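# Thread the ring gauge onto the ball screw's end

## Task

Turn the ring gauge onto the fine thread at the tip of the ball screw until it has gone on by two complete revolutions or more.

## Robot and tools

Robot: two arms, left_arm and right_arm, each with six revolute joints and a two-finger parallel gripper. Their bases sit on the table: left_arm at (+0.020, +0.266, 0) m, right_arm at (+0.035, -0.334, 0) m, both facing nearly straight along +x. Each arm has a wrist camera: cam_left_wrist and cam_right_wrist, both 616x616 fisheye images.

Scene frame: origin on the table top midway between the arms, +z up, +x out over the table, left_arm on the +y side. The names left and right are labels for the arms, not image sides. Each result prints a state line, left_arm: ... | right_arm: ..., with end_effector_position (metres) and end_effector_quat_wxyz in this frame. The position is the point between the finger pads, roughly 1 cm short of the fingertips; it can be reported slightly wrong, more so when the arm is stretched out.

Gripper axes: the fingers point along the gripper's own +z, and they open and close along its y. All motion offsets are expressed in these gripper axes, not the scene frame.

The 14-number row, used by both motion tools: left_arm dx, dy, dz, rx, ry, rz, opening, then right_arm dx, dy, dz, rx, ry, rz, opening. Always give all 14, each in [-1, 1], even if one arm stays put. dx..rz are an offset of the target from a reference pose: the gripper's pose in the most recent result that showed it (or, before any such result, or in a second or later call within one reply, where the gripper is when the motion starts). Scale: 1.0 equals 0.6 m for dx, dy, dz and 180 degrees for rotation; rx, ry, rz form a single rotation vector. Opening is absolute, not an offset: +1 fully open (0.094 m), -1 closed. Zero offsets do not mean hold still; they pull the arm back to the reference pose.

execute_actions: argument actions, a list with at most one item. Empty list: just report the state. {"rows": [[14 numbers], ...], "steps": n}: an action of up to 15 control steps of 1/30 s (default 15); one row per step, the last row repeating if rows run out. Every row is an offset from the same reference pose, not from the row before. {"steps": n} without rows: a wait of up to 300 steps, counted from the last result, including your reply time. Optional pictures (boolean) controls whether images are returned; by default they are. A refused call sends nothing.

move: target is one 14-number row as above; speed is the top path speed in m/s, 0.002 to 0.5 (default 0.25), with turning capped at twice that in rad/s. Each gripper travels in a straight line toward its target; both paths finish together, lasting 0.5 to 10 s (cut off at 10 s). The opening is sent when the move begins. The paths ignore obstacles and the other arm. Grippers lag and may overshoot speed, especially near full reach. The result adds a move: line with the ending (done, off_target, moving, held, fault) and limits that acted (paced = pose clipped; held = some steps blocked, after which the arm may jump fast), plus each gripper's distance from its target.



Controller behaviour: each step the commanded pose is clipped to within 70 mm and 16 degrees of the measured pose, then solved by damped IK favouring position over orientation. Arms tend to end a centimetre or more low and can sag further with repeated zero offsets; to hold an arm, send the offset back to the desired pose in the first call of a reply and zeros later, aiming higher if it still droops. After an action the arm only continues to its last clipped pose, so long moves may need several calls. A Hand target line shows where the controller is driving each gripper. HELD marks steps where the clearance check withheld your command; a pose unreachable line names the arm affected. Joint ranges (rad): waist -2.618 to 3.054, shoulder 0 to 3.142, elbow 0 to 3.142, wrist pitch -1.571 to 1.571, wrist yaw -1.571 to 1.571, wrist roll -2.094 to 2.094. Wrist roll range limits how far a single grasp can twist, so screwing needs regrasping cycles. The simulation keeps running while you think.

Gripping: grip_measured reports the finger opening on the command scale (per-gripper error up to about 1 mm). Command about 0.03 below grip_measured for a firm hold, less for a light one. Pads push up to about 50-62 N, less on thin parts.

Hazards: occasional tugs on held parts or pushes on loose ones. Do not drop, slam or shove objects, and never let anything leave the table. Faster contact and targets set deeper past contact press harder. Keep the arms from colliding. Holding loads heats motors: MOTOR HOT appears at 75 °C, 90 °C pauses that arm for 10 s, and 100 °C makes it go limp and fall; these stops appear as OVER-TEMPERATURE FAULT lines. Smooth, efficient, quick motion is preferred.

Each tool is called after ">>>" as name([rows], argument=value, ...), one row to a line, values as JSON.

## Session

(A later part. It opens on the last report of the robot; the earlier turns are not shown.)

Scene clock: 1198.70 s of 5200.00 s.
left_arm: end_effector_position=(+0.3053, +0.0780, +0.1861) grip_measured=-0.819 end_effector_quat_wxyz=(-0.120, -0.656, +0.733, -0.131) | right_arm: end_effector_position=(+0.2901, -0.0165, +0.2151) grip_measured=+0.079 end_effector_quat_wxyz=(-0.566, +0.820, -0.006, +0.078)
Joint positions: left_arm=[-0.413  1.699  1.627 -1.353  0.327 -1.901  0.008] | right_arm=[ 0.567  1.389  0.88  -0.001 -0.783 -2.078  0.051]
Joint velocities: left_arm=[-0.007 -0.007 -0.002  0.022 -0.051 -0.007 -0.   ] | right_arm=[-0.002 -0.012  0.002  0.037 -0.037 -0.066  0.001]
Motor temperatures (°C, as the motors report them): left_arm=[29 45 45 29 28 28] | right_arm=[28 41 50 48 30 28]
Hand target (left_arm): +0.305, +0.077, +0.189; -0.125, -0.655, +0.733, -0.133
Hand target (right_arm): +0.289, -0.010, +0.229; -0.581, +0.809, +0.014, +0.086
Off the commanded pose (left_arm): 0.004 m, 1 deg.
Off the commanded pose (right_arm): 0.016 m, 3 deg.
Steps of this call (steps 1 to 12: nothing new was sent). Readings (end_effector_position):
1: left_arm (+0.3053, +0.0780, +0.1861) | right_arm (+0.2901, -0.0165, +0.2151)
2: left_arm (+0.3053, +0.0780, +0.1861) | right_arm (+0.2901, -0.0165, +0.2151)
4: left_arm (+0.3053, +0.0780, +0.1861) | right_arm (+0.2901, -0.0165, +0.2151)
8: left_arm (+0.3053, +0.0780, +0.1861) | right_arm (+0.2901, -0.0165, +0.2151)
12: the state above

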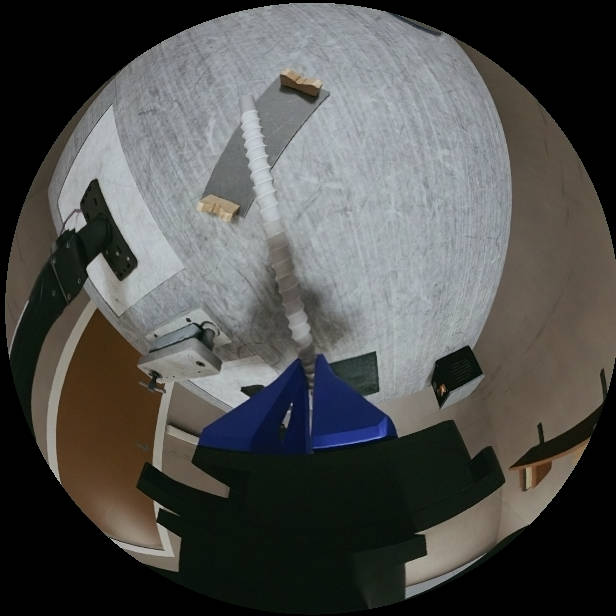

